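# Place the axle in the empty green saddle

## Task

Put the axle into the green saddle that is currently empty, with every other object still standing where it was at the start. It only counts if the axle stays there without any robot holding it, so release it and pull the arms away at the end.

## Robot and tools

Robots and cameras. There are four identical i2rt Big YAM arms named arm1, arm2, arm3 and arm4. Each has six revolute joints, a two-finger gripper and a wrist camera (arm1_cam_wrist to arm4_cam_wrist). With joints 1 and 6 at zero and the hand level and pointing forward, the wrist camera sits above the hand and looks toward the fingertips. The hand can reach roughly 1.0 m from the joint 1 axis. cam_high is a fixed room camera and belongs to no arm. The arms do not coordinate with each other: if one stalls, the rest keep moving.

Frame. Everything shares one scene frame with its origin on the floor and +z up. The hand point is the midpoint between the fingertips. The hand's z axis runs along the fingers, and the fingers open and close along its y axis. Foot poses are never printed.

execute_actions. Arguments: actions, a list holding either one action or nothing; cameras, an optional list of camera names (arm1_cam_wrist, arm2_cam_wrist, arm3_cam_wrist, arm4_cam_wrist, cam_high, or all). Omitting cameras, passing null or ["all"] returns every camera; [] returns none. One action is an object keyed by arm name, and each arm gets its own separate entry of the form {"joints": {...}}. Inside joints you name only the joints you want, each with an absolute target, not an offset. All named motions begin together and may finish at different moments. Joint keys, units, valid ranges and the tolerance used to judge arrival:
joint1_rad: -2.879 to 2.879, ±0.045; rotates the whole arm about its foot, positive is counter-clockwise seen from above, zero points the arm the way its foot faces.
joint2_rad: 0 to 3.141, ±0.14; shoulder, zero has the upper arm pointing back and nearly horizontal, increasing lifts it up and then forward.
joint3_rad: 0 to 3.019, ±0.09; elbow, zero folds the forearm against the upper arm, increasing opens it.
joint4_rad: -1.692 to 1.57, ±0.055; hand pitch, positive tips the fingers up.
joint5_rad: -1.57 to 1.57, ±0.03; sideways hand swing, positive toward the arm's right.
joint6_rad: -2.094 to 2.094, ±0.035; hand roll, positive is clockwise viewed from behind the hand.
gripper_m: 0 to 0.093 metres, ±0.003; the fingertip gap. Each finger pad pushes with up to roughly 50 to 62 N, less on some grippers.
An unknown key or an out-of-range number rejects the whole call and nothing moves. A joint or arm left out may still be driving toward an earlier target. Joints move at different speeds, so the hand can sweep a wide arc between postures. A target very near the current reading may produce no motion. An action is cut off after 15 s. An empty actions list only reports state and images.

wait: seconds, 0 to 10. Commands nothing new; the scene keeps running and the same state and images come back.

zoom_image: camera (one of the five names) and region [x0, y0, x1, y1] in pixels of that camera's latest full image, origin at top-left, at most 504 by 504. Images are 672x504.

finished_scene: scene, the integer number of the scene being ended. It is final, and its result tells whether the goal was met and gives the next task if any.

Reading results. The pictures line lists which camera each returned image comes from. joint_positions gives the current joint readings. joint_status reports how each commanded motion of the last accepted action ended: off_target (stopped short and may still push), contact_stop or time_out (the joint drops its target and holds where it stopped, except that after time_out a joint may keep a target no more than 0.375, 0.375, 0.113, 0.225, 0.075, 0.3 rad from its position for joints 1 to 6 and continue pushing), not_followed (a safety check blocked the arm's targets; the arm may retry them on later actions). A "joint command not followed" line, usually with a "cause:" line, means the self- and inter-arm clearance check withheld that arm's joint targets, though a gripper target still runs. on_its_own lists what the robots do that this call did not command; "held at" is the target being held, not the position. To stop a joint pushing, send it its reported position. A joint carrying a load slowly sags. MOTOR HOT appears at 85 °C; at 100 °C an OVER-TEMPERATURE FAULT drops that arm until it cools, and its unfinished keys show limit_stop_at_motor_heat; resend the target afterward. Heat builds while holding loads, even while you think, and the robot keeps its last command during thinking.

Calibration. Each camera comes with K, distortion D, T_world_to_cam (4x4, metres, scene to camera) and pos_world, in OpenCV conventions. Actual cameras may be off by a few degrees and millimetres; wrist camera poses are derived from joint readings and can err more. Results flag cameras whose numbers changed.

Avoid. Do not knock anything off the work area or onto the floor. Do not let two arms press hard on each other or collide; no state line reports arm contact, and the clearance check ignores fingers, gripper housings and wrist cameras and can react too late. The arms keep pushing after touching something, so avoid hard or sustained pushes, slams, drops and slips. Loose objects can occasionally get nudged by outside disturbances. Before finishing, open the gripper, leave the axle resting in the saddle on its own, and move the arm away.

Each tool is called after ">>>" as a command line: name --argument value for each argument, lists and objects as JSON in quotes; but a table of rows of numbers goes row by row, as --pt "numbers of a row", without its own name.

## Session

>>> execute_actions --actions '[]'

Scene clock: 0.00 s.
Motor temperatures (°C, as the motors report them): arm1=[26 29 34 30 28 26] | arm2=[28 30 34 27 27 29] | arm3=[30 30 32 30 28 31] | arm4=[30 31 33 28 26 29]
arm1.joint_positions: joint1_rad=+0.681 joint2_rad=+0.462 joint3_rad=+1.308 joint4_rad=-1.362 joint5_rad=-0.244 joint6_rad=-0.394 gripper_m=+0.094
arm1.joint_status: not commanded
arm1.hand: x=-0.4983 y=+0.2404 z=+1.3100 quat_wxyz=(-0.457, -0.165, -0.843, +0.231) (m; scene frame)
arm2.joint_positions: joint1_rad=+0.611 joint2_rad=+0.451 joint3_rad=+1.426 joint4_rad=-1.409 joint5_rad=+0.030 joint6_rad=-0.072 gripper_m=+0.094
arm2.joint_status: not commanded
arm2.hand: x=-0.7122 y=-0.2227 z=+1.3382 quat_wxyz=(-0.283, +0.750, -0.383, -0.460) (m; scene frame)
arm3.joint_positions: joint1_rad=+0.787 joint2_rad=+0.634 joint3_rad=+1.429 joint4_rad=-1.133 joint5_rad=-0.194 joint6_rad=+0.241 gripper_m=+0.094
arm3.joint_status: not commanded
arm3.hand: x=+0.8458 y=+0.2021 z=+1.3896 quat_wxyz=(-0.579, -0.334, -0.741, +0.064) (m; scene frame)
arm4.joint_positions: joint1_rad=+0.875 joint2_rad=+0.580 joint3_rad=+1.324 joint4_rad=-1.390 joint5_rad=+0.047 joint6_rad=-0.302 gripper_m=+0.094
arm4.joint_status: not commanded
arm4.hand: x=+0.4785 y=-0.1960 z=+1.3369 quat_wxyz=(-0.236, +0.874, -0.198, -0.376) (m; scene frame)
pictures: arm1_cam_wrist, arm2_cam_wrist, arm3_cam_wrist, arm4_cam_wrist, cam_high
camera_calibration (this result's frames):
arm1_cam_wrist: T_world_to_cam=[[-0.490251, -0.840096, 0.232147, -0.345189], [-0.834308, 0.375275, -0.403854, 0.0297169], [0.252158, -0.391672, -0.884878, 1.50132], [0, 0, 0, 1]] pos_world=[-0.523005, 0.286881, 1.42062]
arm2_cam_wrist: T_world_to_cam=[[0.837331, 0.542823, 0.0649586, 0.630572], [0.497868, -0.708059, -0.500779, 0.874329], [-0.22584, 0.451659, -0.863134, 1.22315], [0, 0, 0, 1]] pos_world=[-0.687063, -0.275657, 1.45262]
arm3_cam_wrist: T_world_to_cam=[[-0.574986, -0.764997, -0.290121, 1.04166], [-0.576384, 0.630413, -0.519962, 1.08182], [0.580665, -0.13175, -0.803412, 0.776625], [0, 0, 0, 1]] pos_world=[0.771522, 0.217193, 1.48866]
arm4_cam_wrist: T_world_to_cam=[[0.538723, 0.801458, 0.259698, -0.445044], [0.839716, -0.485844, -0.242555, -0.16804], [-0.0682247, 0.348743, -0.934732, 1.47406], [0, 0, 0, 1]] pos_world=[0.481429, -0.239026, 1.45267]
Images, in order (width x height): arm1_cam_wrist 672x504, arm2_cam_wrist 672x504, arm3_cam_wrist 672x504, arm4_cam_wrist 672x504, cam_high 672x504.

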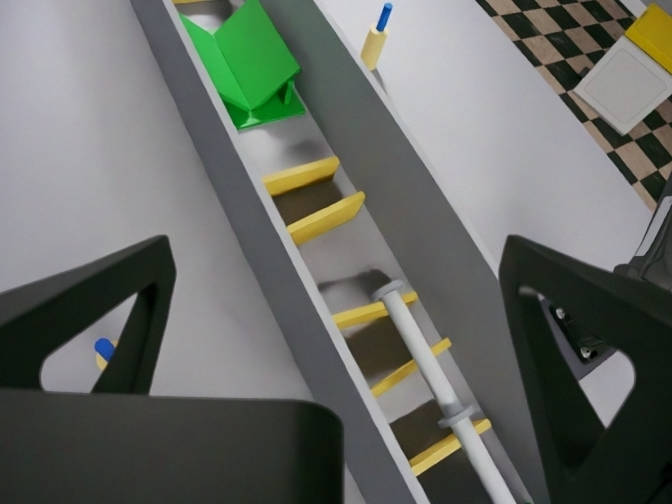

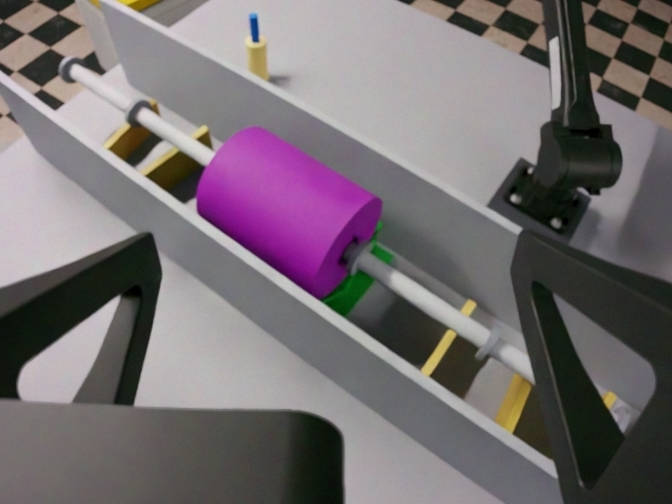

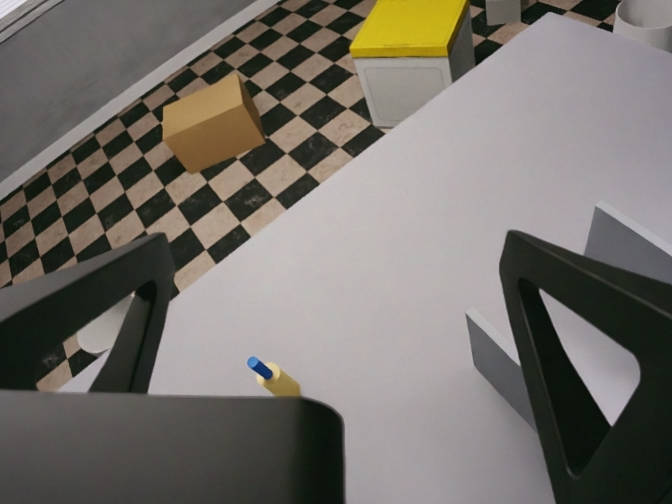

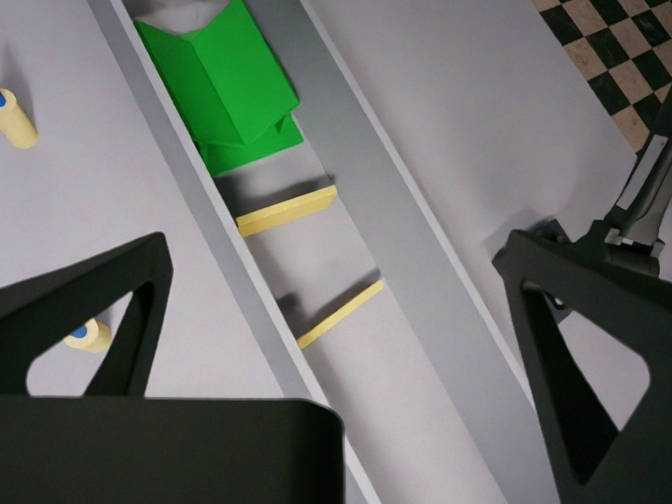

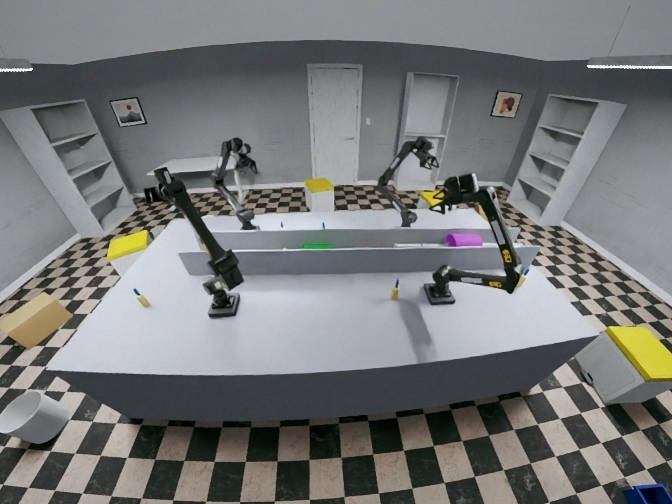

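>>> execute_actions --actions '[{"arm1":{"joints":{"joint1_rad":-0.354,"joint2_rad":1.30,"joint3_rad":1.173,"joint4_rad":-1.444,"joint5_rad":0,"joint6_rad":-1.96}},"arm2":{"joints":{"joint1_rad":1.098,"joint2_rad":2.30,"joint3_rad":2.38,"joint4_rad":-1.63,"joint5_rad":0,"joint6_rad":-0.47}}}]' --cameras '["arm1_cam_wrist","arm2_cam_wrist"]'

Scene clock: 9.93 s.
Motor temperatures (°C, as the motors report them): arm1=[26 29 36 30 28 26] | arm2=[28 31 36 28 27 29] | arm3=[30 30 34 30 28 31] | arm4=[30 31 35 28 26 29]
arm1.joint_positions: joint1_rad=-0.357 joint2_rad=+1.295 joint3_rad=+1.176 joint4_rad=-1.436 joint5_rad=-0.001 joint6_rad=-1.947 gripper_m=+0.094
arm1.joint_status: all done
arm1.hand: x=-0.7814 y=+0.0147 z=+1.0103 quat_wxyz=(+0.006, -0.011, -1.000, +0.015) (m; scene frame)
arm2.joint_positions: joint1_rad=+1.091 joint2_rad=+2.299 joint3_rad=+2.349 joint4_rad=-1.621 joint5_rad=+0.003 joint6_rad=-0.462 gripper_m=+0.094
arm2.joint_status: all done
arm2.hand: x=-1.2531 y=-0.0017 z=+0.9140 quat_wxyz=(-0.001, +1.000, -0.026, -0.003) (m; scene frame)
arm3.joint_positions: joint1_rad=+0.787 joint2_rad=+0.634 joint3_rad=+1.429 joint4_rad=-1.133 joint5_rad=-0.194 joint6_rad=+0.241 gripper_m=+0.094
arm3.joint_status: not commanded
arm3.hand: x=+0.8458 y=+0.2021 z=+1.3896 quat_wxyz=(-0.579, -0.334, -0.741, +0.064) (m; scene frame)
arm4.joint_positions: joint1_rad=+0.875 joint2_rad=+0.580 joint3_rad=+1.324 joint4_rad=-1.390 joint5_rad=+0.047 joint6_rad=-0.302 gripper_m=+0.094
arm4.joint_status: not commanded
arm4.hand: x=+0.4785 y=-0.1960 z=+1.3369 quat_wxyz=(-0.236, +0.874, -0.198, -0.376) (m; scene frame)
pictures: arm1_cam_wrist, arm2_cam_wrist
camera_calibration (this result's frames):
arm1_cam_wrist: T_world_to_cam=[[-0.0282433, -0.999253, 0.0263779, -0.0328068], [-0.800638, 0.0384132, 0.597915, -1.22362], [-0.598482, -0.00423205, -0.801125, 0.464087], [0, 0, 0, 1]] pos_world=[-0.70286, 0.0161851, 1.10428]
arm2_cam_wrist: T_world_to_cam=[[0.0609275, 0.998136, 0.00348529, 0.0751027], [0.819324, -0.0520063, 0.570968, 0.512057], [0.570085, -0.0319321, -0.820965, 1.59305], [0, 0, 0, 1]] pos_world=[-1.33229, 0.00253689, 1.01521]
Images, in order (width x height): arm1_cam_wrist 672x504, arm2_cam_wrist 672x504.

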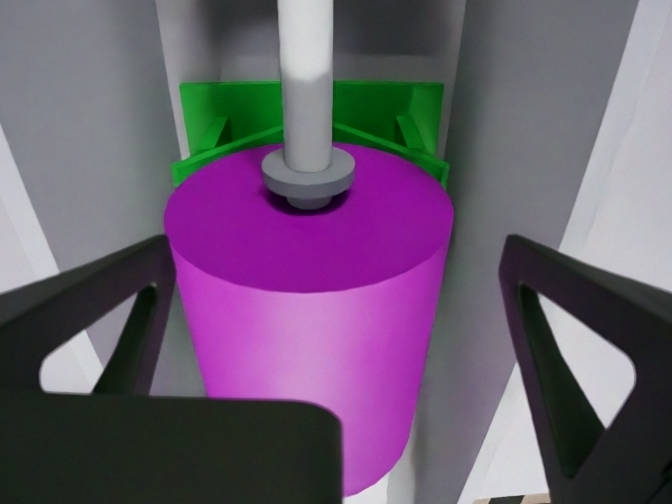

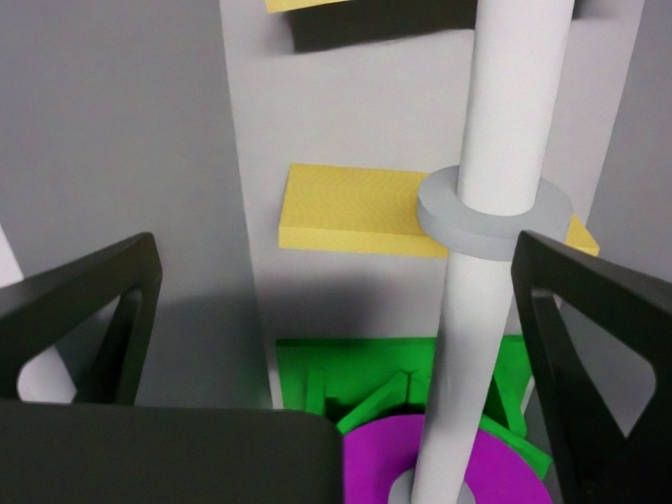

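>>> execute_actions --actions '[{"arm1":{"joints":{"joint2_rad":1.38,"joint3_rad":0.87,"joint4_rad":-1.06}},"arm2":{"joints":{"joint1_rad":1.048,"joint2_rad":2.44,"joint3_rad":2.6,"joint4_rad":-1.65,"joint6_rad":-0.47}}}]' --cameras '["arm1_cam_wrist","arm2_cam_wrist"]'

Scene clock: 17.33 s.
Motor temperatures (°C, as the motors report them): arm1=[26 29 37 30 28 26] | arm2=[28 33 38 27 27 29] | arm3=[30 30 35 30 28 31] | arm4=[30 31 36 28 26 29]
arm1.joint_positions: joint1_rad=-0.357 joint2_rad=+1.379 joint3_rad=+0.872 joint4_rad=-1.069 joint5_rad=-0.001 joint6_rad=-1.948 gripper_m=+0.094
arm1.joint_status: all done
arm1.hand: x=-0.7753 y=+0.0296 z=+0.8720 quat_wxyz=(+0.002, -0.011, -1.000, +0.005) (m; scene frame)
arm2.joint_positions: joint1_rad=+1.044 joint2_rad=+2.397 joint3_rad=+2.553 joint4_rad=-1.644 joint5_rad=+0.002 joint6_rad=-0.462 gripper_m=+0.094
arm2.joint_status: all done
arm2.hand: x=-1.2681 y=+0.0470 z=+0.9237 quat_wxyz=(-0.021, +0.998, -0.050, -0.039) (m; scene frame)
arm3.joint_positions: joint1_rad=+0.787 joint2_rad=+0.634 joint3_rad=+1.429 joint4_rad=-1.133 joint5_rad=-0.194 joint6_rad=+0.241 gripper_m=+0.094
arm3.joint_status: not commanded
arm3.hand: x=+0.8458 y=+0.2021 z=+1.3896 quat_wxyz=(-0.579, -0.334, -0.741, +0.064) (m; scene frame)
arm4.joint_positions: joint1_rad=+0.875 joint2_rad=+0.580 joint3_rad=+1.324 joint4_rad=-1.390 joint5_rad=+0.047 joint6_rad=-0.302 gripper_m=+0.094
arm4.joint_status: not commanded
arm4.hand: x=+0.4785 y=-0.1960 z=+1.3369 quat_wxyz=(-0.236, +0.874, -0.198, -0.376) (m; scene frame)
pictures: arm1_cam_wrist, arm2_cam_wrist
camera_calibration (this result's frames):
arm1_cam_wrist: T_world_to_cam=[[-0.0272594, -0.999603, 0.00717696, 0.0035029], [-0.805425, 0.0262154, 0.592118, -1.13486], [-0.59207, 0.0103602, -0.80582, 0.365613], [0, 0, 0, 1]] pos_world=[-0.69748, 0.0294645, 0.966563]
arm2_cam_wrist: T_world_to_cam=[[0.109762, 0.993218, 0.0383559, 0.0572499], [0.853623, -0.113964, 0.508271, 0.625632], [0.509195, -0.0230474, -0.860343, 1.5699], [0, 0, 0, 1]] pos_world=[-1.33972, 0.0506198, 1.03047]
Images, in order (width x height): arm1_cam_wrist 672x504, arm2_cam_wrist 672x504.

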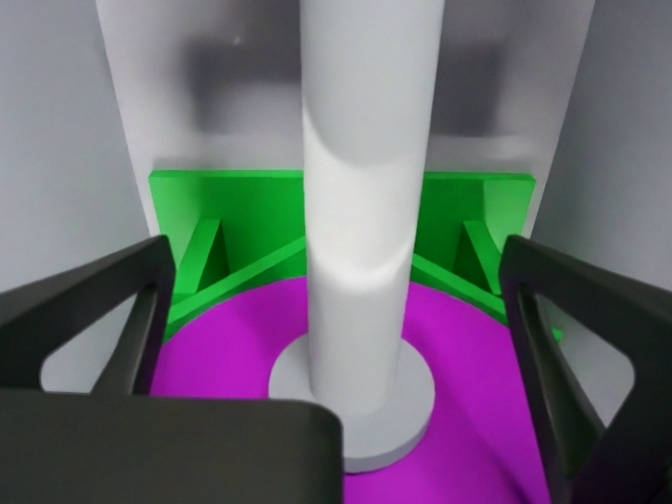

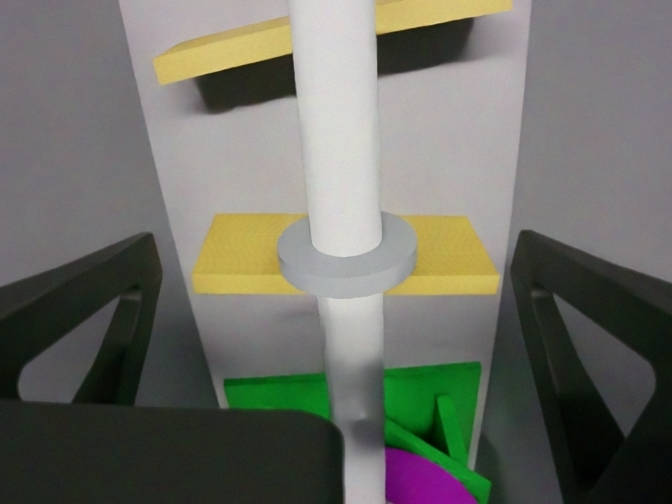

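>>> execute_actions --actions '[{"arm1":{"joints":{"joint3_rad":0.85}},"arm2":{"joints":{"joint1_rad":1.055,"joint2_rad":2.48,"joint3_rad":2.56,"joint4_rad":-1.60,"joint6_rad":-0.52}}}]' --cameras '[]'

>>> execute_actions --actions '[{"arm1":{"joints":{"gripper_m":0}},"arm2":{"joints":{"gripper_m":0}}}]' --cameras '["arm2_cam_wrist"]'

Scene clock: 20.83 s.
Motor temperatures (°C, as the motors report them): arm1=[26 29 37 30 28 26] | arm2=[28 33 40 27 27 29] | arm3=[30 30 35 30 28 31] | arm4=[30 31 36 28 26 29]
arm1.joint_positions: joint1_rad=-0.357 joint2_rad=+1.379 joint3_rad=+0.858 joint4_rad=-1.068 joint5_rad=-0.001 joint6_rad=-1.948 gripper_m=+0.094
arm1.joint_status: all done
arm1.hand: x=-0.7731 y=+0.0349 z=+0.8672 quat_wxyz=(+0.000, -0.011, -1.000, -0.001) (m; scene frame)
arm2.joint_positions: joint1_rad=+1.046 joint2_rad=+2.441 joint3_rad=+2.553 joint4_rad=-1.611 joint5_rad=+0.002 joint6_rad=-0.510 gripper_m=+0.094
arm2.joint_status: all done
arm2.hand: x=-1.2762 y=+0.0500 z=+0.8925 quat_wxyz=(-0.019, +0.999, -0.025, -0.034) (m; scene frame)
arm3.joint_positions: joint1_rad=+0.787 joint2_rad=+0.634 joint3_rad=+1.429 joint4_rad=-1.133 joint5_rad=-0.194 joint6_rad=+0.241 gripper_m=+0.094
arm3.joint_status: not commanded
arm3.hand: x=+0.8458 y=+0.2021 z=+1.3896 quat_wxyz=(-0.579, -0.334, -0.741, +0.064) (m; scene frame)
arm4.joint_positions: joint1_rad=+0.875 joint2_rad=+0.580 joint3_rad=+1.324 joint4_rad=-1.390 joint5_rad=+0.047 joint6_rad=-0.302 gripper_m=+0.094
arm4.joint_status: not commanded
arm4.hand: x=+0.4785 y=-0.1960 z=+1.3369 quat_wxyz=(-0.236, +0.874, -0.198, -0.376) (m; scene frame)
pictures: none
No camera images: the call's "cameras" was empty. Leave "cameras" out to get every camera's image.

Scene clock: 21.57 s.
Motor temperatures (°C, as the motors report them): arm1=[26 29 37 30 28 26] | arm2=[28 34 40 27 27 29] | arm3=[30 30 35 30 28 31] | arm4=[30 31 36 28 26 29]
arm1.joint_positions: joint1_rad=-0.352 joint2_rad=+1.378 joint3_rad=+0.860 joint4_rad=-1.040 joint5_rad=-0.009 joint6_rad=-1.946 gripper_m=+0.023
arm1.joint_status: gripper_m off_target (ended at +0.023, target +0.000)
arm1.hand: x=-0.7732 y=+0.0267 z=+0.8682 quat_wxyz=(+0.002, -0.009, -1.000, +0.015) (m; scene frame)
arm2.joint_positions: joint1_rad=+1.046 joint2_rad=+2.441 joint3_rad=+2.553 joint4_rad=-1.611 joint5_rad=+0.002 joint6_rad=-0.511 gripper_m=+0.000
arm2.joint_status: all done
arm2.hand: x=-1.2762 y=+0.0500 z=+0.8925 quat_wxyz=(-0.019, +0.999, -0.024, -0.034) (m; scene frame)
arm3.joint_positions: joint1_rad=+0.787 joint2_rad=+0.634 joint3_rad=+1.429 joint4_rad=-1.133 joint5_rad=-0.194 joint6_rad=+0.241 gripper_m=+0.094
arm3.joint_status: not commanded
arm3.hand: x=+0.8458 y=+0.2021 z=+1.3896 quat_wxyz=(-0.579, -0.334, -0.741, +0.064) (m; scene frame)
arm4.joint_positions: joint1_rad=+0.875 joint2_rad=+0.580 joint3_rad=+1.324 joint4_rad=-1.390 joint5_rad=+0.047 joint6_rad=-0.302 gripper_m=+0.094
arm4.joint_status: not commanded
arm4.hand: x=+0.4785 y=-0.1960 z=+1.3369 quat_wxyz=(-0.236, +0.874, -0.198, -0.376) (m; scene frame)
pictures: arm2_cam_wrist
camera_calibration (this result's frames):
arm2_cam_wrist: T_world_to_cam=[[0.0581831, 0.997622, 0.0369469, -0.00837895], [0.852434, -0.0689097, 0.518274, 0.636058], [0.519588, 0.00133997, -0.854416, 1.55402], [0, 0, 0, 1]] pos_world=[-1.34916, 0.0501073, 0.998437]
Images, in order (width x height): arm2_cam_wrist 672x504.

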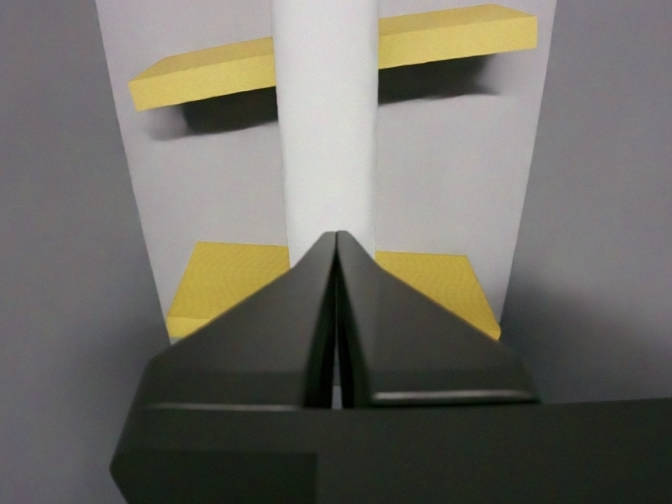

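>>> execute_actions --actions '[{"arm2":{"joints":{"gripper_m":0.093}}}]' --cameras '[]'

>>> execute_actions --actions '[{"arm2":{"joints":{"joint2_rad":2.52,"joint4_rad":-1.60}}}]' --cameras '[]'

Scene clock: 24.33 s.
Motor temperatures (°C, as the motors report them): arm1=[26 29 37 30 28 26] | arm2=[28 34 40 27 27 29] | arm3=[30 30 35 30 28 31] | arm4=[30 31 36 28 26 29]
arm1.joint_positions: joint1_rad=-0.352 joint2_rad=+1.378 joint3_rad=+0.860 joint4_rad=-1.040 joint5_rad=-0.009 joint6_rad=-1.946 gripper_m=+0.023
arm1.joint_status: not commanded
arm1.hand: x=-0.7732 y=+0.0267 z=+0.8682 quat_wxyz=(+0.002, -0.009, -1.000, +0.015) (m; scene frame)
arm2.joint_positions: joint1_rad=+1.046 joint2_rad=+2.441 joint3_rad=+2.553 joint4_rad=-1.611 joint5_rad=+0.002 joint6_rad=-0.511 gripper_m=+0.093
arm2.joint_status: all done
arm2.hand: x=-1.2762 y=+0.0500 z=+0.8925 quat_wxyz=(-0.019, +0.999, -0.024, -0.034) (m; scene frame)
arm3.joint_positions: joint1_rad=+0.787 joint2_rad=+0.634 joint3_rad=+1.429 joint4_rad=-1.133 joint5_rad=-0.194 joint6_rad=+0.241 gripper_m=+0.094
arm3.joint_status: not commanded
arm3.hand: x=+0.8458 y=+0.2021 z=+1.3896 quat_wxyz=(-0.579, -0.334, -0.741, +0.064) (m; scene frame)
arm4.joint_positions: joint1_rad=+0.875 joint2_rad=+0.580 joint3_rad=+1.324 joint4_rad=-1.390 joint5_rad=+0.047 joint6_rad=-0.302 gripper_m=+0.094
arm4.joint_status: not commanded
arm4.hand: x=+0.4785 y=-0.1960 z=+1.3369 quat_wxyz=(-0.236, +0.874, -0.198, -0.376) (m; scene frame)
pictures: none
No camera images: the call's "cameras" was empty. Leave "cameras" out to get every camera's image.

Scene clock: 25.13 s.
Motor temperatures (°C, as the motors report them): arm1=[26 29 37 30 28 26] | arm2=[28 34 40 27 27 29] | arm3=[30 30 35 30 28 31] | arm4=[30 31 36 28 26 29]
arm1.joint_positions: joint1_rad=-0.352 joint2_rad=+1.378 joint3_rad=+0.860 joint4_rad=-1.040 joint5_rad=-0.009 joint6_rad=-1.946 gripper_m=+0.023
arm1.joint_status: not commanded
arm1.hand: x=-0.7732 y=+0.0267 z=+0.8682 quat_wxyz=(+0.002, -0.009, -1.000, +0.015) (m; scene frame)
arm2.joint_positions: joint1_rad=+1.046 joint2_rad=+2.479 joint3_rad=+2.553 joint4_rad=-1.611 joint5_rad=+0.002 joint6_rad=-0.511 gripper_m=+0.093
arm2.joint_status: all done
arm2.hand: x=-1.2757 y=+0.0496 z=+0.8653 quat_wxyz=(-0.010, +1.000, -0.024, -0.018) (m; scene frame)
arm3.joint_positions: joint1_rad=+0.787 joint2_rad=+0.634 joint3_rad=+1.429 joint4_rad=-1.133 joint5_rad=-0.194 joint6_rad=+0.241 gripper_m=+0.094
arm3.joint_status: not commanded
arm3.hand: x=+0.8458 y=+0.2021 z=+1.3896 quat_wxyz=(-0.579, -0.334, -0.741, +0.064) (m; scene frame)
arm4.joint_positions: joint1_rad=+0.875 joint2_rad=+0.580 joint3_rad=+1.324 joint4_rad=-1.390 joint5_rad=+0.047 joint6_rad=-0.302 gripper_m=+0.094
arm4.joint_status: not commanded
arm4.hand: x=+0.4785 y=-0.1960 z=+1.3369 quat_wxyz=(-0.236, +0.874, -0.198, -0.376) (m; scene frame)
pictures: none
No camera images: the call's "cameras" was empty. Leave "cameras" out to get every camera's image.

>>> execute_actions --actions '[{"arm2":{"joints":{"gripper_m":0}}}]' --cameras '[]'

>>> execute_actions --actions '[{"arm1":{"joints":{"joint2_rad":1.25,"joint3_rad":1.29,"joint4_rad":-1.58}},"arm2":{"joints":{"joint2_rad":2.30,"joint3_rad":2.68,"joint4_rad":-1.69}}}]' --cameras '["cam_high"]'

Scene clock: 28.90 s.
Motor temperatures (°C, as the motors report them): arm1=[26 29 37 30 28 26] | arm2=[28 35 40 27 27 29] | arm3=[30 30 36 30 28 31] | arm4=[30 31 37 28 26 29]
arm1.joint_positions: joint1_rad=-0.352 joint2_rad=+1.378 joint3_rad=+0.860 joint4_rad=-1.040 joint5_rad=-0.008 joint6_rad=-1.945 gripper_m=+0.023
arm1.joint_status: not commanded
arm1.hand: x=-0.7733 y=+0.0266 z=+0.8682 quat_wxyz=(+0.002, -0.010, -1.000, +0.015) (m; scene frame)
arm2.joint_positions: joint1_rad=+1.046 joint2_rad=+2.479 joint3_rad=+2.553 joint4_rad=-1.610 joint5_rad=+0.001 joint6_rad=-0.517 gripper_m=+0.024
arm2.joint_status: gripper_m off_target (ended at +0.024, target +0.000)
arm2.hand: x=-1.2759 y=+0.0494 z=+0.8653 quat_wxyz=(-0.009, +1.000, -0.021, -0.018) (m; scene frame)
arm3.joint_positions: joint1_rad=+0.787 joint2_rad=+0.634 joint3_rad=+1.429 joint4_rad=-1.133 joint5_rad=-0.194 joint6_rad=+0.241 gripper_m=+0.094
arm3.joint_status: not commanded
arm3.hand: x=+0.8458 y=+0.2021 z=+1.3896 quat_wxyz=(-0.579, -0.334, -0.741, +0.064) (m; scene frame)
arm4.joint_positions: joint1_rad=+0.875 joint2_rad=+0.580 joint3_rad=+1.324 joint4_rad=-1.390 joint5_rad=+0.047 joint6_rad=-0.302 gripper_m=+0.094
arm4.joint_status: not commanded
arm4.hand: x=+0.4785 y=-0.1960 z=+1.3369 quat_wxyz=(-0.236, +0.874, -0.198, -0.376) (m; scene frame)
pictures: none
No camera images: the call's "cameras" was empty. Leave "cameras" out to get every camera's image.

Scene clock: 30.27 s.
Motor temperatures (°C, as the motors report them): arm1=[26 30 38 30 28 26] | arm2=[28 35 41 27 27 29] | arm3=[30 30 36 30 28 31] | arm4=[30 31 37 28 26 29]
arm1.joint_positions: joint1_rad=-0.346 joint2_rad=+1.283 joint3_rad=+1.213 joint4_rad=-1.565 joint5_rad=+0.001 joint6_rad=-1.976 gripper_m=+0.023
arm1.joint_status: all done
arm1.hand: x=-0.7692 y=+0.0345 z=+1.0287 quat_wxyz=(-0.008, +0.008, -1.000, -0.023) (m; scene frame)
arm2.joint_positions: joint1_rad=+1.063 joint2_rad=+2.303 joint3_rad=+2.641 joint4_rad=-1.673 joint5_rad=-0.002 joint6_rad=-0.551 gripper_m=+0.024
arm2.joint_status: all done
joint sent to its limit — the command would take arm2.joint4_rad past its lower limit, so that joint was sent only as far as its limit.
arm2.hand: x=-1.2746 y=+0.0339 z=+1.0269 quat_wxyz=(-0.060, +0.993, +0.004, -0.104) (m; scene frame)
arm3.joint_positions: joint1_rad=+0.787 joint2_rad=+0.634 joint3_rad=+1.429 joint4_rad=-1.133 joint5_rad=-0.194 joint6_rad=+0.241 gripper_m=+0.094
arm3.joint_status: not commanded
arm3.hand: x=+0.8458 y=+0.2021 z=+1.3896 quat_wxyz=(-0.579, -0.334, -0.741, +0.064) (m; scene frame)
arm4.joint_positions: joint1_rad=+0.875 joint2_rad=+0.580 joint3_rad=+1.324 joint4_rad=-1.390 joint5_rad=+0.047 joint6_rad=-0.302 gripper_m=+0.094
arm4.joint_status: not commanded
arm4.hand: x=+0.4785 y=-0.1960 z=+1.3369 quat_wxyz=(-0.236, +0.874, -0.198, -0.376) (m; scene frame)
pictures: cam_high
Images, in order (width x height): cam_high 672x504.

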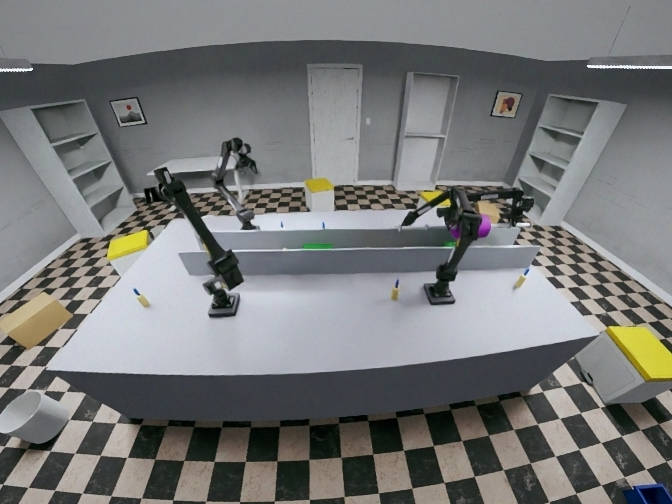

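>>> execute_actions --actions '[{"arm1":{"joints":{"joint1_rad":0.25,"joint2_rad":1.27,"joint3_rad":1.32,"joint4_rad":-1.6,"joint6_rad":-1.36}},"arm2":{"joints":{"joint1_rad":0.915,"joint2_rad":1.92,"joint3_rad":2.08,"joint4_rad":-1.67,"joint6_rad":-0.70}}}]' --cameras '[]'

>>> execute_actions --actions '[{"arm1":{"joints":{"joint1_rad":0.72,"joint2_rad":1.49,"joint3_rad":1.63,"joint4_rad":-1.66,"joint6_rad":-0.89}},"arm2":{"joints":{"joint1_rad":0.63,"joint2_rad":1.54,"joint3_rad":1.65,"joint6_rad":-0.98}}}]' --cameras '[]'

Scene clock: 40.63 s.
Motor temperatures (°C, as the motors report them): arm1=[26 30 43 30 28 26] | arm2=[28 36 42 27 27 30] | arm3=[30 30 36 30 28 31] | arm4=[30 31 37 28 26 29]
arm1.joint_positions: joint1_rad=+0.212 joint2_rad=+1.284 joint3_rad=+1.219 joint4_rad=-1.604 joint5_rad=+0.018 joint6_rad=-1.366 gripper_m=+0.023
arm1.joint_status: joint3_rad time_out (moved +0.006 of +0.107); the others done
arm1.on_its_own: joint3_rad reads +1.219 and still pushes toward +1.320 since a time_out
arm1.hand: x=-0.5849 y=+0.0206 z=+1.0303 quat_wxyz=(+0.021, -0.018, -0.999, -0.039) (m; scene frame)
arm2.joint_positions: joint1_rad=+0.886 joint2_rad=+1.899 joint3_rad=+2.065 joint4_rad=-1.682 joint5_rad=+0.020 joint6_rad=-0.683 gripper_m=+0.024
arm2.joint_status: all done
arm2.hand: x=-1.0854 y=+0.0474 z=+1.0563 quat_wxyz=(-0.025, +0.999, -0.019, -0.018) (m; scene frame)
arm3.joint_positions: joint1_rad=+0.787 joint2_rad=+0.634 joint3_rad=+1.429 joint4_rad=-1.133 joint5_rad=-0.194 joint6_rad=+0.241 gripper_m=+0.094
arm3.joint_status: not commanded
arm3.hand: x=+0.8458 y=+0.2021 z=+1.3896 quat_wxyz=(-0.579, -0.334, -0.741, +0.064) (m; scene frame)
arm4.joint_positions: joint1_rad=+0.875 joint2_rad=+0.580 joint3_rad=+1.324 joint4_rad=-1.390 joint5_rad=+0.047 joint6_rad=-0.302 gripper_m=+0.094
arm4.joint_status: not commanded
arm4.hand: x=+0.4785 y=-0.1960 z=+1.3369 quat_wxyz=(-0.236, +0.874, -0.198, -0.376) (m; scene frame)
pictures: none
No camera images: the call's "cameras" was empty. Leave "cameras" out to get every camera's image.

not run: a stop came earlier in this reply.

>>> execute_actions --actions '[{"arm1":{"joints":{"joint1_rad":0.72,"joint2_rad":1.49,"joint3_rad":1.60,"joint4_rad":-1.62,"joint6_rad":-0.89}},"arm2":{"joints":{"joint1_rad":0.63,"joint2_rad":1.47,"joint3_rad":1.56,"joint4_rad":-1.65,"joint6_rad":-0.98}}}]' --cameras '[]'

>>> execute_actions --actions '[{"arm1":{"joints":{"joint1_rad":0.98,"joint2_rad":1.87,"joint3_rad":2.08,"joint4_rad":-1.67,"joint6_rad":-0.635}},"arm2":{"joints":{"joint1_rad":0.156,"joint2_rad":1.27,"joint3_rad":1.36,"joint4_rad":-1.65,"joint6_rad":-1.45}},"arm4":{"joints":{"joint1_rad":1.03,"joint2_rad":1.9,"joint3_rad":2.05,"joint4_rad":-1.66,"joint5_rad":0,"joint6_rad":-0.53}}}]' --cameras '["arm4_cam_wrist"]'

Scene clock: 47.60 s.
Motor temperatures (°C, as the motors report them): arm1=[26 30 46 30 28 26] | arm2=[28 35 42 27 27 30] | arm3=[30 30 36 30 28 31] | arm4=[30 31 37 28 26 29]
arm1.joint_positions: joint1_rad=+0.711 joint2_rad=+1.526 joint3_rad=+1.501 joint4_rad=-1.631 joint5_rad=+0.010 joint6_rad=-0.914 gripper_m=+0.023
arm1.joint_status: joint3_rad time_out (moved +0.282 of +0.381); the others done
arm1.on_its_own: joint3_rad reads +1.501 and still pushes toward +1.600 since a time_out
arm1.hand: x=-0.3709 y=+0.0120 z=+1.0426 quat_wxyz=(+0.034, +0.006, -0.999, -0.023) (m; scene frame)
arm2.joint_positions: joint1_rad=+0.607 joint2_rad=+1.461 joint3_rad=+1.553 joint4_rad=-1.664 joint5_rad=+0.012 joint6_rad=-1.002 gripper_m=+0.024
arm2.joint_status: all done
arm2.hand: x=-0.8674 y=+0.0112 z=+1.0736 quat_wxyz=(-0.003, +1.000, +0.002, +0.002) (m; scene frame)
arm3.joint_positions: joint1_rad=+0.787 joint2_rad=+0.634 joint3_rad=+1.429 joint4_rad=-1.133 joint5_rad=-0.194 joint6_rad=+0.241 gripper_m=+0.094
arm3.joint_status: not commanded
arm3.hand: x=+0.8458 y=+0.2021 z=+1.3896 quat_wxyz=(-0.579, -0.334, -0.741, +0.064) (m; scene frame)
arm4.joint_positions: joint1_rad=+0.875 joint2_rad=+0.580 joint3_rad=+1.324 joint4_rad=-1.390 joint5_rad=+0.047 joint6_rad=-0.302 gripper_m=+0.094
arm4.joint_status: not commanded
arm4.hand: x=+0.4785 y=-0.1960 z=+1.3369 quat_wxyz=(-0.236, +0.874, -0.198, -0.376) (m; scene frame)
pictures: none
No camera images: the call's "cameras" was empty. Leave "cameras" out to get every camera's image.

not run: a stop came earlier in this reply.

>>> execute_actions --actions '[{"arm1":{"joints":{"joint1_rad":0.98,"joint2_rad":1.87,"joint3_rad":2.08,"joint4_rad":-1.67,"joint6_rad":-0.64}},"arm2":{"joints":{"joint1_rad":0.14,"joint2_rad":1.27,"joint3_rad":1.30,"joint4_rad":-1.61,"joint6_rad":-1.47}},"arm4":{"joints":{"joint1_rad":1.03,"joint2_rad":1.9,"joint3_rad":2.05,"joint4_rad":-1.66,"joint5_rad":0,"joint6_rad":-0.53}}}]' --cameras '["arm4_cam_wrist"]'

Scene clock: 52.23 s.
Motor temperatures (°C, as the motors report them): arm1=[26 31 47 30 28 26] | arm2=[28 34 42 27 27 30] | arm3=[30 30 37 30 28 31] | arm4=[30 31 38 28 26 29]
arm1.joint_positions: joint1_rad=+0.968 joint2_rad=+1.929 joint3_rad=+1.977 joint4_rad=-1.685 joint5_rad=+0.013 joint6_rad=-0.655 gripper_m=+0.023
arm1.joint_status: joint3_rad time_out (moved +0.476 of +0.579); the others done
arm1.on_its_own: joint3_rad reads +1.977 and still pushes toward +2.080 since a time_out
arm1.hand: x=-0.1735 y=+0.0005 z=+1.0181 quat_wxyz=(+0.034, +0.005, -0.999, -0.008) (m; scene frame)
arm2.joint_positions: joint1_rad=+0.130 joint2_rad=+1.281 joint3_rad=+1.292 joint4_rad=-1.613 joint5_rad=+0.015 joint6_rad=-1.476 gripper_m=+0.024
arm2.joint_status: all done
arm2.hand: x=-0.6684 y=+0.0015 z=+1.0397 quat_wxyz=(+0.015, +1.000, +0.000, +0.006) (m; scene frame)
arm3.joint_positions: joint1_rad=+0.787 joint2_rad=+0.634 joint3_rad=+1.429 joint4_rad=-1.133 joint5_rad=-0.194 joint6_rad=+0.241 gripper_m=+0.094
arm3.joint_status: not commanded
arm3.hand: x=+0.8458 y=+0.2021 z=+1.3896 quat_wxyz=(-0.579, -0.334, -0.741, +0.064) (m; scene frame)
arm4.joint_positions: joint1_rad=+1.027 joint2_rad=+1.929 joint3_rad=+2.005 joint4_rad=-1.650 joint5_rad=+0.004 joint6_rad=-0.522 gripper_m=+0.094
arm4.joint_status: all done
arm4.hand: x=+0.1363 y=-0.0241 z=+1.0731 quat_wxyz=(+0.001, +1.000, -0.025, +0.005) (m; scene frame)
pictures: arm4_cam_wrist
camera_calibration (this result's frames):
arm4_cam_wrist: T_world_to_cam=[[0.0646965, 0.99786, 0.0094794, 0.0079188], [0.792975, -0.057175, 0.606566, -0.755615], [0.60581, -0.0317258, -0.794977, 0.89325], [0, 0, 0, 1]] pos_world=[0.0575318, -0.0227651, 1.16837]
Images, in order (width x height): arm4_cam_wrist 672x504.

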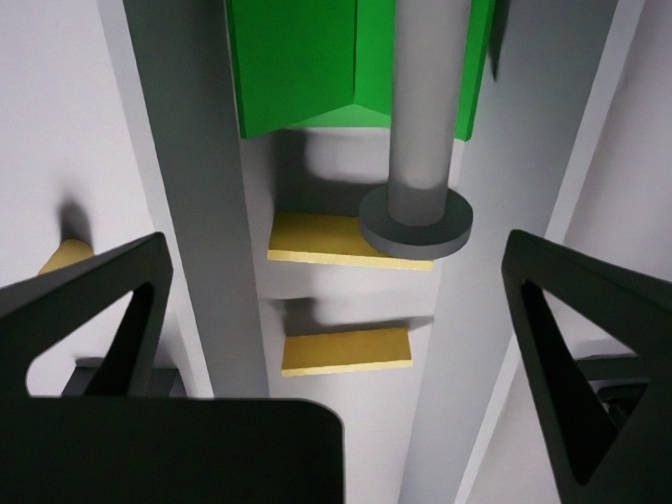

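>>> execute_actions --actions '[{"arm4":{"joints":{"joint1_rad":1.013,"joint2_rad":2.05,"joint3_rad":2.09,"joint4_rad":-1.57,"joint6_rad":-0.55}}}]' --cameras '["arm4_cam_wrist"]'

Scene clock: 59.67 s.
Motor temperatures (°C, as the motors report them): arm1=[26 32 49 30 28 26] | arm2=[28 34 42 27 27 30] | arm3=[30 30 37 30 28 31] | arm4=[30 32 39 28 26 29]
arm1.joint_positions: joint1_rad=+0.968 joint2_rad=+1.929 joint3_rad=+1.977 joint4_rad=-1.685 joint5_rad=+0.013 joint6_rad=-0.655 gripper_m=+0.023
arm1.joint_status: not commanded
arm1.on_its_own: joint3_rad reads +1.977 and still pushes toward +2.080 since a time_out
arm1.hand: x=-0.1735 y=+0.0005 z=+1.0181 quat_wxyz=(+0.034, +0.005, -0.999, -0.008) (m; scene frame)
arm2.joint_positions: joint1_rad=+0.130 joint2_rad=+1.281 joint3_rad=+1.292 joint4_rad=-1.613 joint5_rad=+0.015 joint6_rad=-1.476 gripper_m=+0.024
arm2.joint_status: not commanded
arm2.hand: x=-0.6684 y=+0.0015 z=+1.0397 quat_wxyz=(+0.015, +1.000, +0.000, +0.006) (m; scene frame)
arm3.joint_positions: joint1_rad=+0.787 joint2_rad=+0.634 joint3_rad=+1.429 joint4_rad=-1.133 joint5_rad=-0.194 joint6_rad=+0.241 gripper_m=+0.094
arm3.joint_status: not commanded
arm3.hand: x=+0.8458 y=+0.2021 z=+1.3896 quat_wxyz=(-0.579, -0.334, -0.741, +0.064) (m; scene frame)
arm4.joint_positions: joint1_rad=+1.019 joint2_rad=+2.069 joint3_rad=+2.045 joint4_rad=-1.581 joint5_rad=+0.004 joint6_rad=-0.541 gripper_m=+0.094
arm4.joint_status: all done
arm4.hand: x=+0.1079 y=+0.0001 z=+1.0041 quat_wxyz=(+0.010, +1.000, -0.019, +0.018) (m; scene frame)
pictures: arm4_cam_wrist
camera_calibration (this result's frames):
arm4_cam_wrist: T_world_to_cam=[[0.0528302, 0.998582, -0.00660075, 0.00364546], [0.777259, -0.0369693, 0.628093, -0.709783], [0.626959, -0.0383128, -0.77811, 0.837086], [0, 0, 0, 1]] pos_world=[0.026675, 0.0021906, 1.09718]
Images, in order (width x height): arm4_cam_wrist 672x504.

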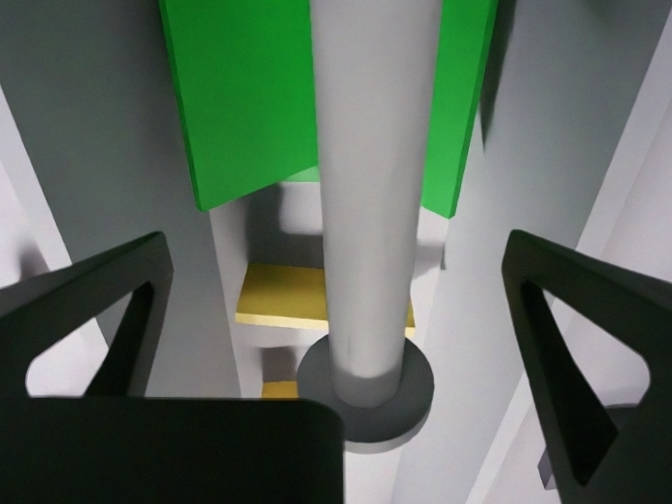

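>>> execute_actions --actions '[{"arm4":{"joints":{"gripper_m":0}}}]' --cameras '[]'

>>> execute_actions --actions '[{"arm1":{"joints":{"gripper_m":0.093,"joint3_rad":1.98}},"arm4":{"joints":{"joint2_rad":2.02,"joint3_rad":2.12}}}]' --cameras '[]'

>>> execute_actions --actions '[{"arm1":{"joints":{"joint2_rad":1.7,"joint3_rad":2.1}}}]' --cameras '[]'

>>> execute_actions --actions '[{"arm1":{"joints":{"joint1_rad":0.43,"joint2_rad":1.30,"joint3_rad":1.50,"joint4_rad":-1.69,"joint6_rad":1.96}}}]' --cameras '["arm1_cam_wrist"]'

Scene clock: 67.70 s.
Motor temperatures (°C, as the motors report them): arm1=[26 33 51 30 28 26] | arm2=[28 33 42 27 27 30] | arm3=[30 30 37 30 28 31] | arm4=[30 33 39 28 26 29]
arm1.joint_positions: joint1_rad=+0.964 joint2_rad=+1.929 joint3_rad=+1.979 joint4_rad=-1.680 joint5_rad=+0.012 joint6_rad=-0.652 gripper_m=+0.023
arm1.joint_status: not commanded
arm1.on_its_own: joint3_rad reads +1.979 and still pushes toward +2.080 since a time_out
arm1.hand: x=-0.1739 y=-0.0025 z=+1.0186 quat_wxyz=(+0.031, +0.001, -0.999, -0.007) (m; scene frame)
arm2.joint_positions: joint1_rad=+0.130 joint2_rad=+1.281 joint3_rad=+1.291 joint4_rad=-1.613 joint5_rad=+0.013 joint6_rad=-1.471 gripper_m=+0.024
arm2.joint_status: not commanded
arm2.hand: x=-0.6687 y=+0.0015 z=+1.0395 quat_wxyz=(+0.015, +1.000, -0.002, +0.005) (m; scene frame)
arm3.joint_positions: joint1_rad=+0.787 joint2_rad=+0.634 joint3_rad=+1.429 joint4_rad=-1.133 joint5_rad=-0.194 joint6_rad=+0.241 gripper_m=+0.094
arm3.joint_status: not commanded
arm3.hand: x=+0.8458 y=+0.2021 z=+1.3896 quat_wxyz=(-0.579, -0.334, -0.741, +0.064) (m; scene frame)
arm4.joint_positions: joint1_rad=+1.014 joint2_rad=+2.069 joint3_rad=+2.045 joint4_rad=-1.573 joint5_rad=+0.004 joint6_rad=-0.549 gripper_m=+0.023
arm4.joint_status: gripper_m off_target (ended at +0.023, target +0.000)
arm4.hand: x=+0.1080 y=+0.0040 z=+1.0040 quat_wxyz=(+0.007, +1.000, -0.018, +0.015) (m; scene frame)
pictures: none
No camera images: the call's "cameras" was empty. Leave "cameras" out to get every camera's image.

Scene clock: 68.67 s.
Motor temperatures (°C, as the motors report them): arm1=[26 33 50 30 28 26] | arm2=[28 33 42 27 27 30] | arm3=[30 30 37 30 28 31] | arm4=[30 33 40 28 26 29]
arm1.joint_positions: joint1_rad=+0.975 joint2_rad=+1.860 joint3_rad=+1.979 joint4_rad=-1.677 joint5_rad=+0.003 joint6_rad=-0.652 gripper_m=+0.093
arm1.joint_status: all done
arm1.hand: x=-0.1750 y=+0.0090 z=+1.0571 quat_wxyz=(+0.000, +0.007, -1.000, +0.012) (m; scene frame)
arm2.joint_positions: joint1_rad=+0.130 joint2_rad=+1.281 joint3_rad=+1.284 joint4_rad=-1.613 joint5_rad=+0.008 joint6_rad=-1.471 gripper_m=+0.024
arm2.joint_status: not commanded
arm2.hand: x=-0.6695 y=-0.0003 z=+1.0370 quat_wxyz=(+0.019, +1.000, -0.003, +0.002) (m; scene frame)
arm3.joint_positions: joint1_rad=+0.787 joint2_rad=+0.634 joint3_rad=+1.429 joint4_rad=-1.133 joint5_rad=-0.194 joint6_rad=+0.241 gripper_m=+0.094
arm3.joint_status: not commanded
arm3.hand: x=+0.8458 y=+0.2021 z=+1.3896 quat_wxyz=(-0.579, -0.334, -0.741, +0.064) (m; scene frame)
arm4.joint_positions: joint1_rad=+1.014 joint2_rad=+2.070 joint3_rad=+2.047 joint4_rad=-1.571 joint5_rad=+0.004 joint6_rad=-0.550 gripper_m=+0.023
arm4.joint_status: all done
arm4.hand: x=+0.1069 y=+0.0040 z=+1.0041 quat_wxyz=(+0.007, +1.000, -0.017, +0.014) (m; scene frame)
pictures: none
No camera images: the call's "cameras" was empty. Leave "cameras" out to get every camera's image.

Scene clock: 70.00 s.
Motor temperatures (°C, as the motors report them): arm1=[26 33 50 30 28 26] | arm2=[28 33 42 27 27 30] | arm3=[30 30 37 30 28 31] | arm4=[30 33 40 28 26 29]
arm1.joint_positions: joint1_rad=+0.975 joint2_rad=+1.679 joint3_rad=+2.083 joint4_rad=-1.677 joint5_rad=+0.003 joint6_rad=-0.652 gripper_m=+0.093
arm1.joint_status: all done
arm1.hand: x=-0.1929 y=+0.0250 z=+1.1985 quat_wxyz=(-0.114, +0.008, -0.989, +0.097) (m; scene frame)
arm2.joint_positions: joint1_rad=+0.130 joint2_rad=+1.281 joint3_rad=+1.284 joint4_rad=-1.613 joint5_rad=+0.008 joint6_rad=-1.471 gripper_m=+0.024
arm2.joint_status: not commanded
arm2.hand: x=-0.6695 y=-0.0003 z=+1.0370 quat_wxyz=(+0.019, +1.000, -0.003, +0.002) (m; scene frame)
arm3.joint_positions: joint1_rad=+0.787 joint2_rad=+0.634 joint3_rad=+1.429 joint4_rad=-1.133 joint5_rad=-0.194 joint6_rad=+0.241 gripper_m=+0.094
arm3.joint_status: not commanded
arm3.hand: x=+0.8458 y=+0.2021 z=+1.3896 quat_wxyz=(-0.579, -0.334, -0.741, +0.064) (m; scene frame)
arm4.joint_positions: joint1_rad=+1.014 joint2_rad=+2.070 joint3_rad=+2.047 joint4_rad=-1.571 joint5_rad=+0.004 joint6_rad=-0.550 gripper_m=+0.023
arm4.joint_status: not commanded
arm4.hand: x=+0.1069 y=+0.0040 z=+1.0041 quat_wxyz=(+0.007, +1.000, -0.017, +0.014) (m; scene frame)
pictures: none
No camera images: the call's "cameras" was empty. Leave "cameras" out to get every camera's image.

Scene clock: 72.57 s.
Motor temperatures (°C, as the motors report them): arm1=[26 33 48 30 28 26] | arm2=[28 33 42 27 27 29] | arm3=[30 30 37 30 28 31] | arm4=[30 33 40 28 26 29]
arm1.joint_positions: joint1_rad=+0.432 joint2_rad=+1.293 joint3_rad=+1.505 joint4_rad=-1.687 joint5_rad=+0.002 joint6_rad=+1.947 gripper_m=+0.093
arm1.joint_status: all done
arm1.hand: x=-0.4939 y=+0.0028 z=+1.1352 quat_wxyz=(-0.052, -0.999, -0.007, -0.014) (m; scene frame)
arm2.joint_positions: joint1_rad=+0.130 joint2_rad=+1.281 joint3_rad=+1.284 joint4_rad=-1.613 joint5_rad=+0.008 joint6_rad=-1.471 gripper_m=+0.024
arm2.joint_status: not commanded
arm2.hand: x=-0.6695 y=-0.0003 z=+1.0370 quat_wxyz=(+0.019, +1.000, -0.003, +0.002) (m; scene frame)
arm3.joint_positions: joint1_rad=+0.787 joint2_rad=+0.634 joint3_rad=+1.429 joint4_rad=-1.133 joint5_rad=-0.194 joint6_rad=+0.241 gripper_m=+0.094
arm3.joint_status: not commanded
arm3.hand: x=+0.8458 y=+0.2021 z=+1.3896 quat_wxyz=(-0.579, -0.334, -0.741, +0.064) (m; scene frame)
arm4.joint_positions: joint1_rad=+1.014 joint2_rad=+2.070 joint3_rad=+2.047 joint4_rad=-1.571 joint5_rad=+0.004 joint6_rad=-0.550 gripper_m=+0.023
arm4.joint_status: not commanded
arm4.hand: x=+0.1069 y=+0.0040 z=+1.0041 quat_wxyz=(+0.007, +1.000, -0.017, +0.014) (m; scene frame)
pictures: arm1_cam_wrist
camera_calibration (this result's frames):
arm1_cam_wrist: T_world_to_cam=[[-0.00615026, 0.994289, -0.106548, 0.116386], [0.791569, 0.0699494, 0.607063, -0.291729], [0.611049, -0.0806067, -0.787478, 1.31826], [0, 0, 0, 1]] pos_world=[-0.57388, 0.0109457, 1.2276]
Images, in order (width x height): arm1_cam_wrist 672x504.

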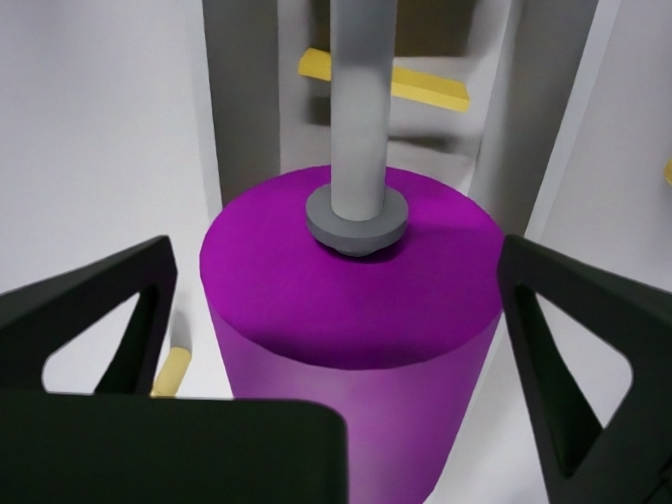

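>>> execute_actions --actions '[{"arm1":{"joints":{"joint1_rad":0.41,"joint2_rad":1.33,"joint3_rad":1.28,"joint4_rad":-1.52,"joint6_rad":1.94}}}]' --cameras '["arm1_cam_wrist"]'

Scene clock: 75.57 s.
Motor temperatures (°C, as the motors report them): arm1=[26 32 47 30 28 26] | arm2=[28 33 42 27 27 29] | arm3=[30 30 37 30 28 31] | arm4=[30 34 41 28 26 29]
arm1.joint_positions: joint1_rad=+0.415 joint2_rad=+1.325 joint3_rad=+1.282 joint4_rad=-1.529 joint5_rad=+0.002 joint6_rad=+1.948 gripper_m=+0.093
arm1.joint_status: all done
arm1.hand: x=-0.5016 y=+0.0023 z=+1.0380 quat_wxyz=(-0.006, -1.000, +0.002, +0.005) (m; scene frame)
arm2.joint_positions: joint1_rad=+0.130 joint2_rad=+1.281 joint3_rad=+1.284 joint4_rad=-1.613 joint5_rad=+0.008 joint6_rad=-1.471 gripper_m=+0.024
arm2.joint_status: not commanded
arm2.hand: x=-0.6695 y=-0.0003 z=+1.0370 quat_wxyz=(+0.019, +1.000, -0.003, +0.002) (m; scene frame)
arm3.joint_positions: joint1_rad=+0.787 joint2_rad=+0.634 joint3_rad=+1.429 joint4_rad=-1.133 joint5_rad=-0.194 joint6_rad=+0.241 gripper_m=+0.094
arm3.joint_status: not commanded
arm3.hand: x=+0.8458 y=+0.2021 z=+1.3896 quat_wxyz=(-0.579, -0.334, -0.741, +0.064) (m; scene frame)
arm4.joint_positions: joint1_rad=+1.014 joint2_rad=+2.070 joint3_rad=+2.047 joint4_rad=-1.571 joint5_rad=+0.004 joint6_rad=-0.550 gripper_m=+0.023
arm4.joint_status: not commanded
arm4.hand: x=+0.1069 y=+0.0040 z=+1.0041 quat_wxyz=(+0.007, +1.000, -0.017, +0.014) (m; scene frame)
pictures: arm1_cam_wrist
camera_calibration (this result's frames):
arm1_cam_wrist: T_world_to_cam=[[0.00989772, 0.99983, -0.0155642, 0.0200636], [0.813822, 0.000989761, 0.581114, -0.188334], [0.58103, -0.0184182, -0.813673, 1.25841], [0, 0, 0, 1]] pos_world=[-0.578101, 0.00330378, 1.13369]
Images, in order (width x height): arm1_cam_wrist 672x504.

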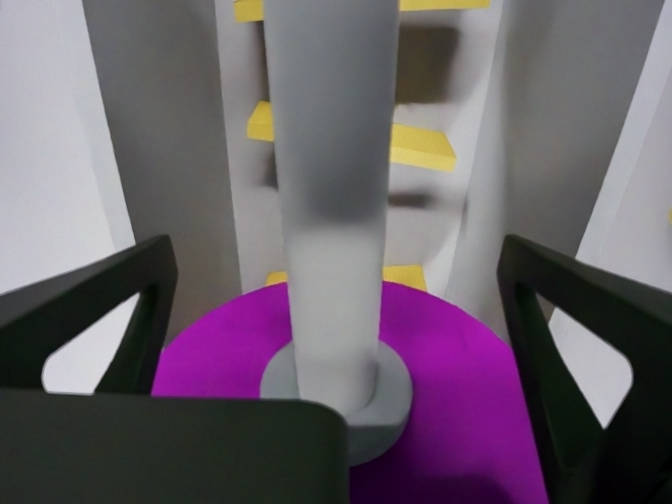

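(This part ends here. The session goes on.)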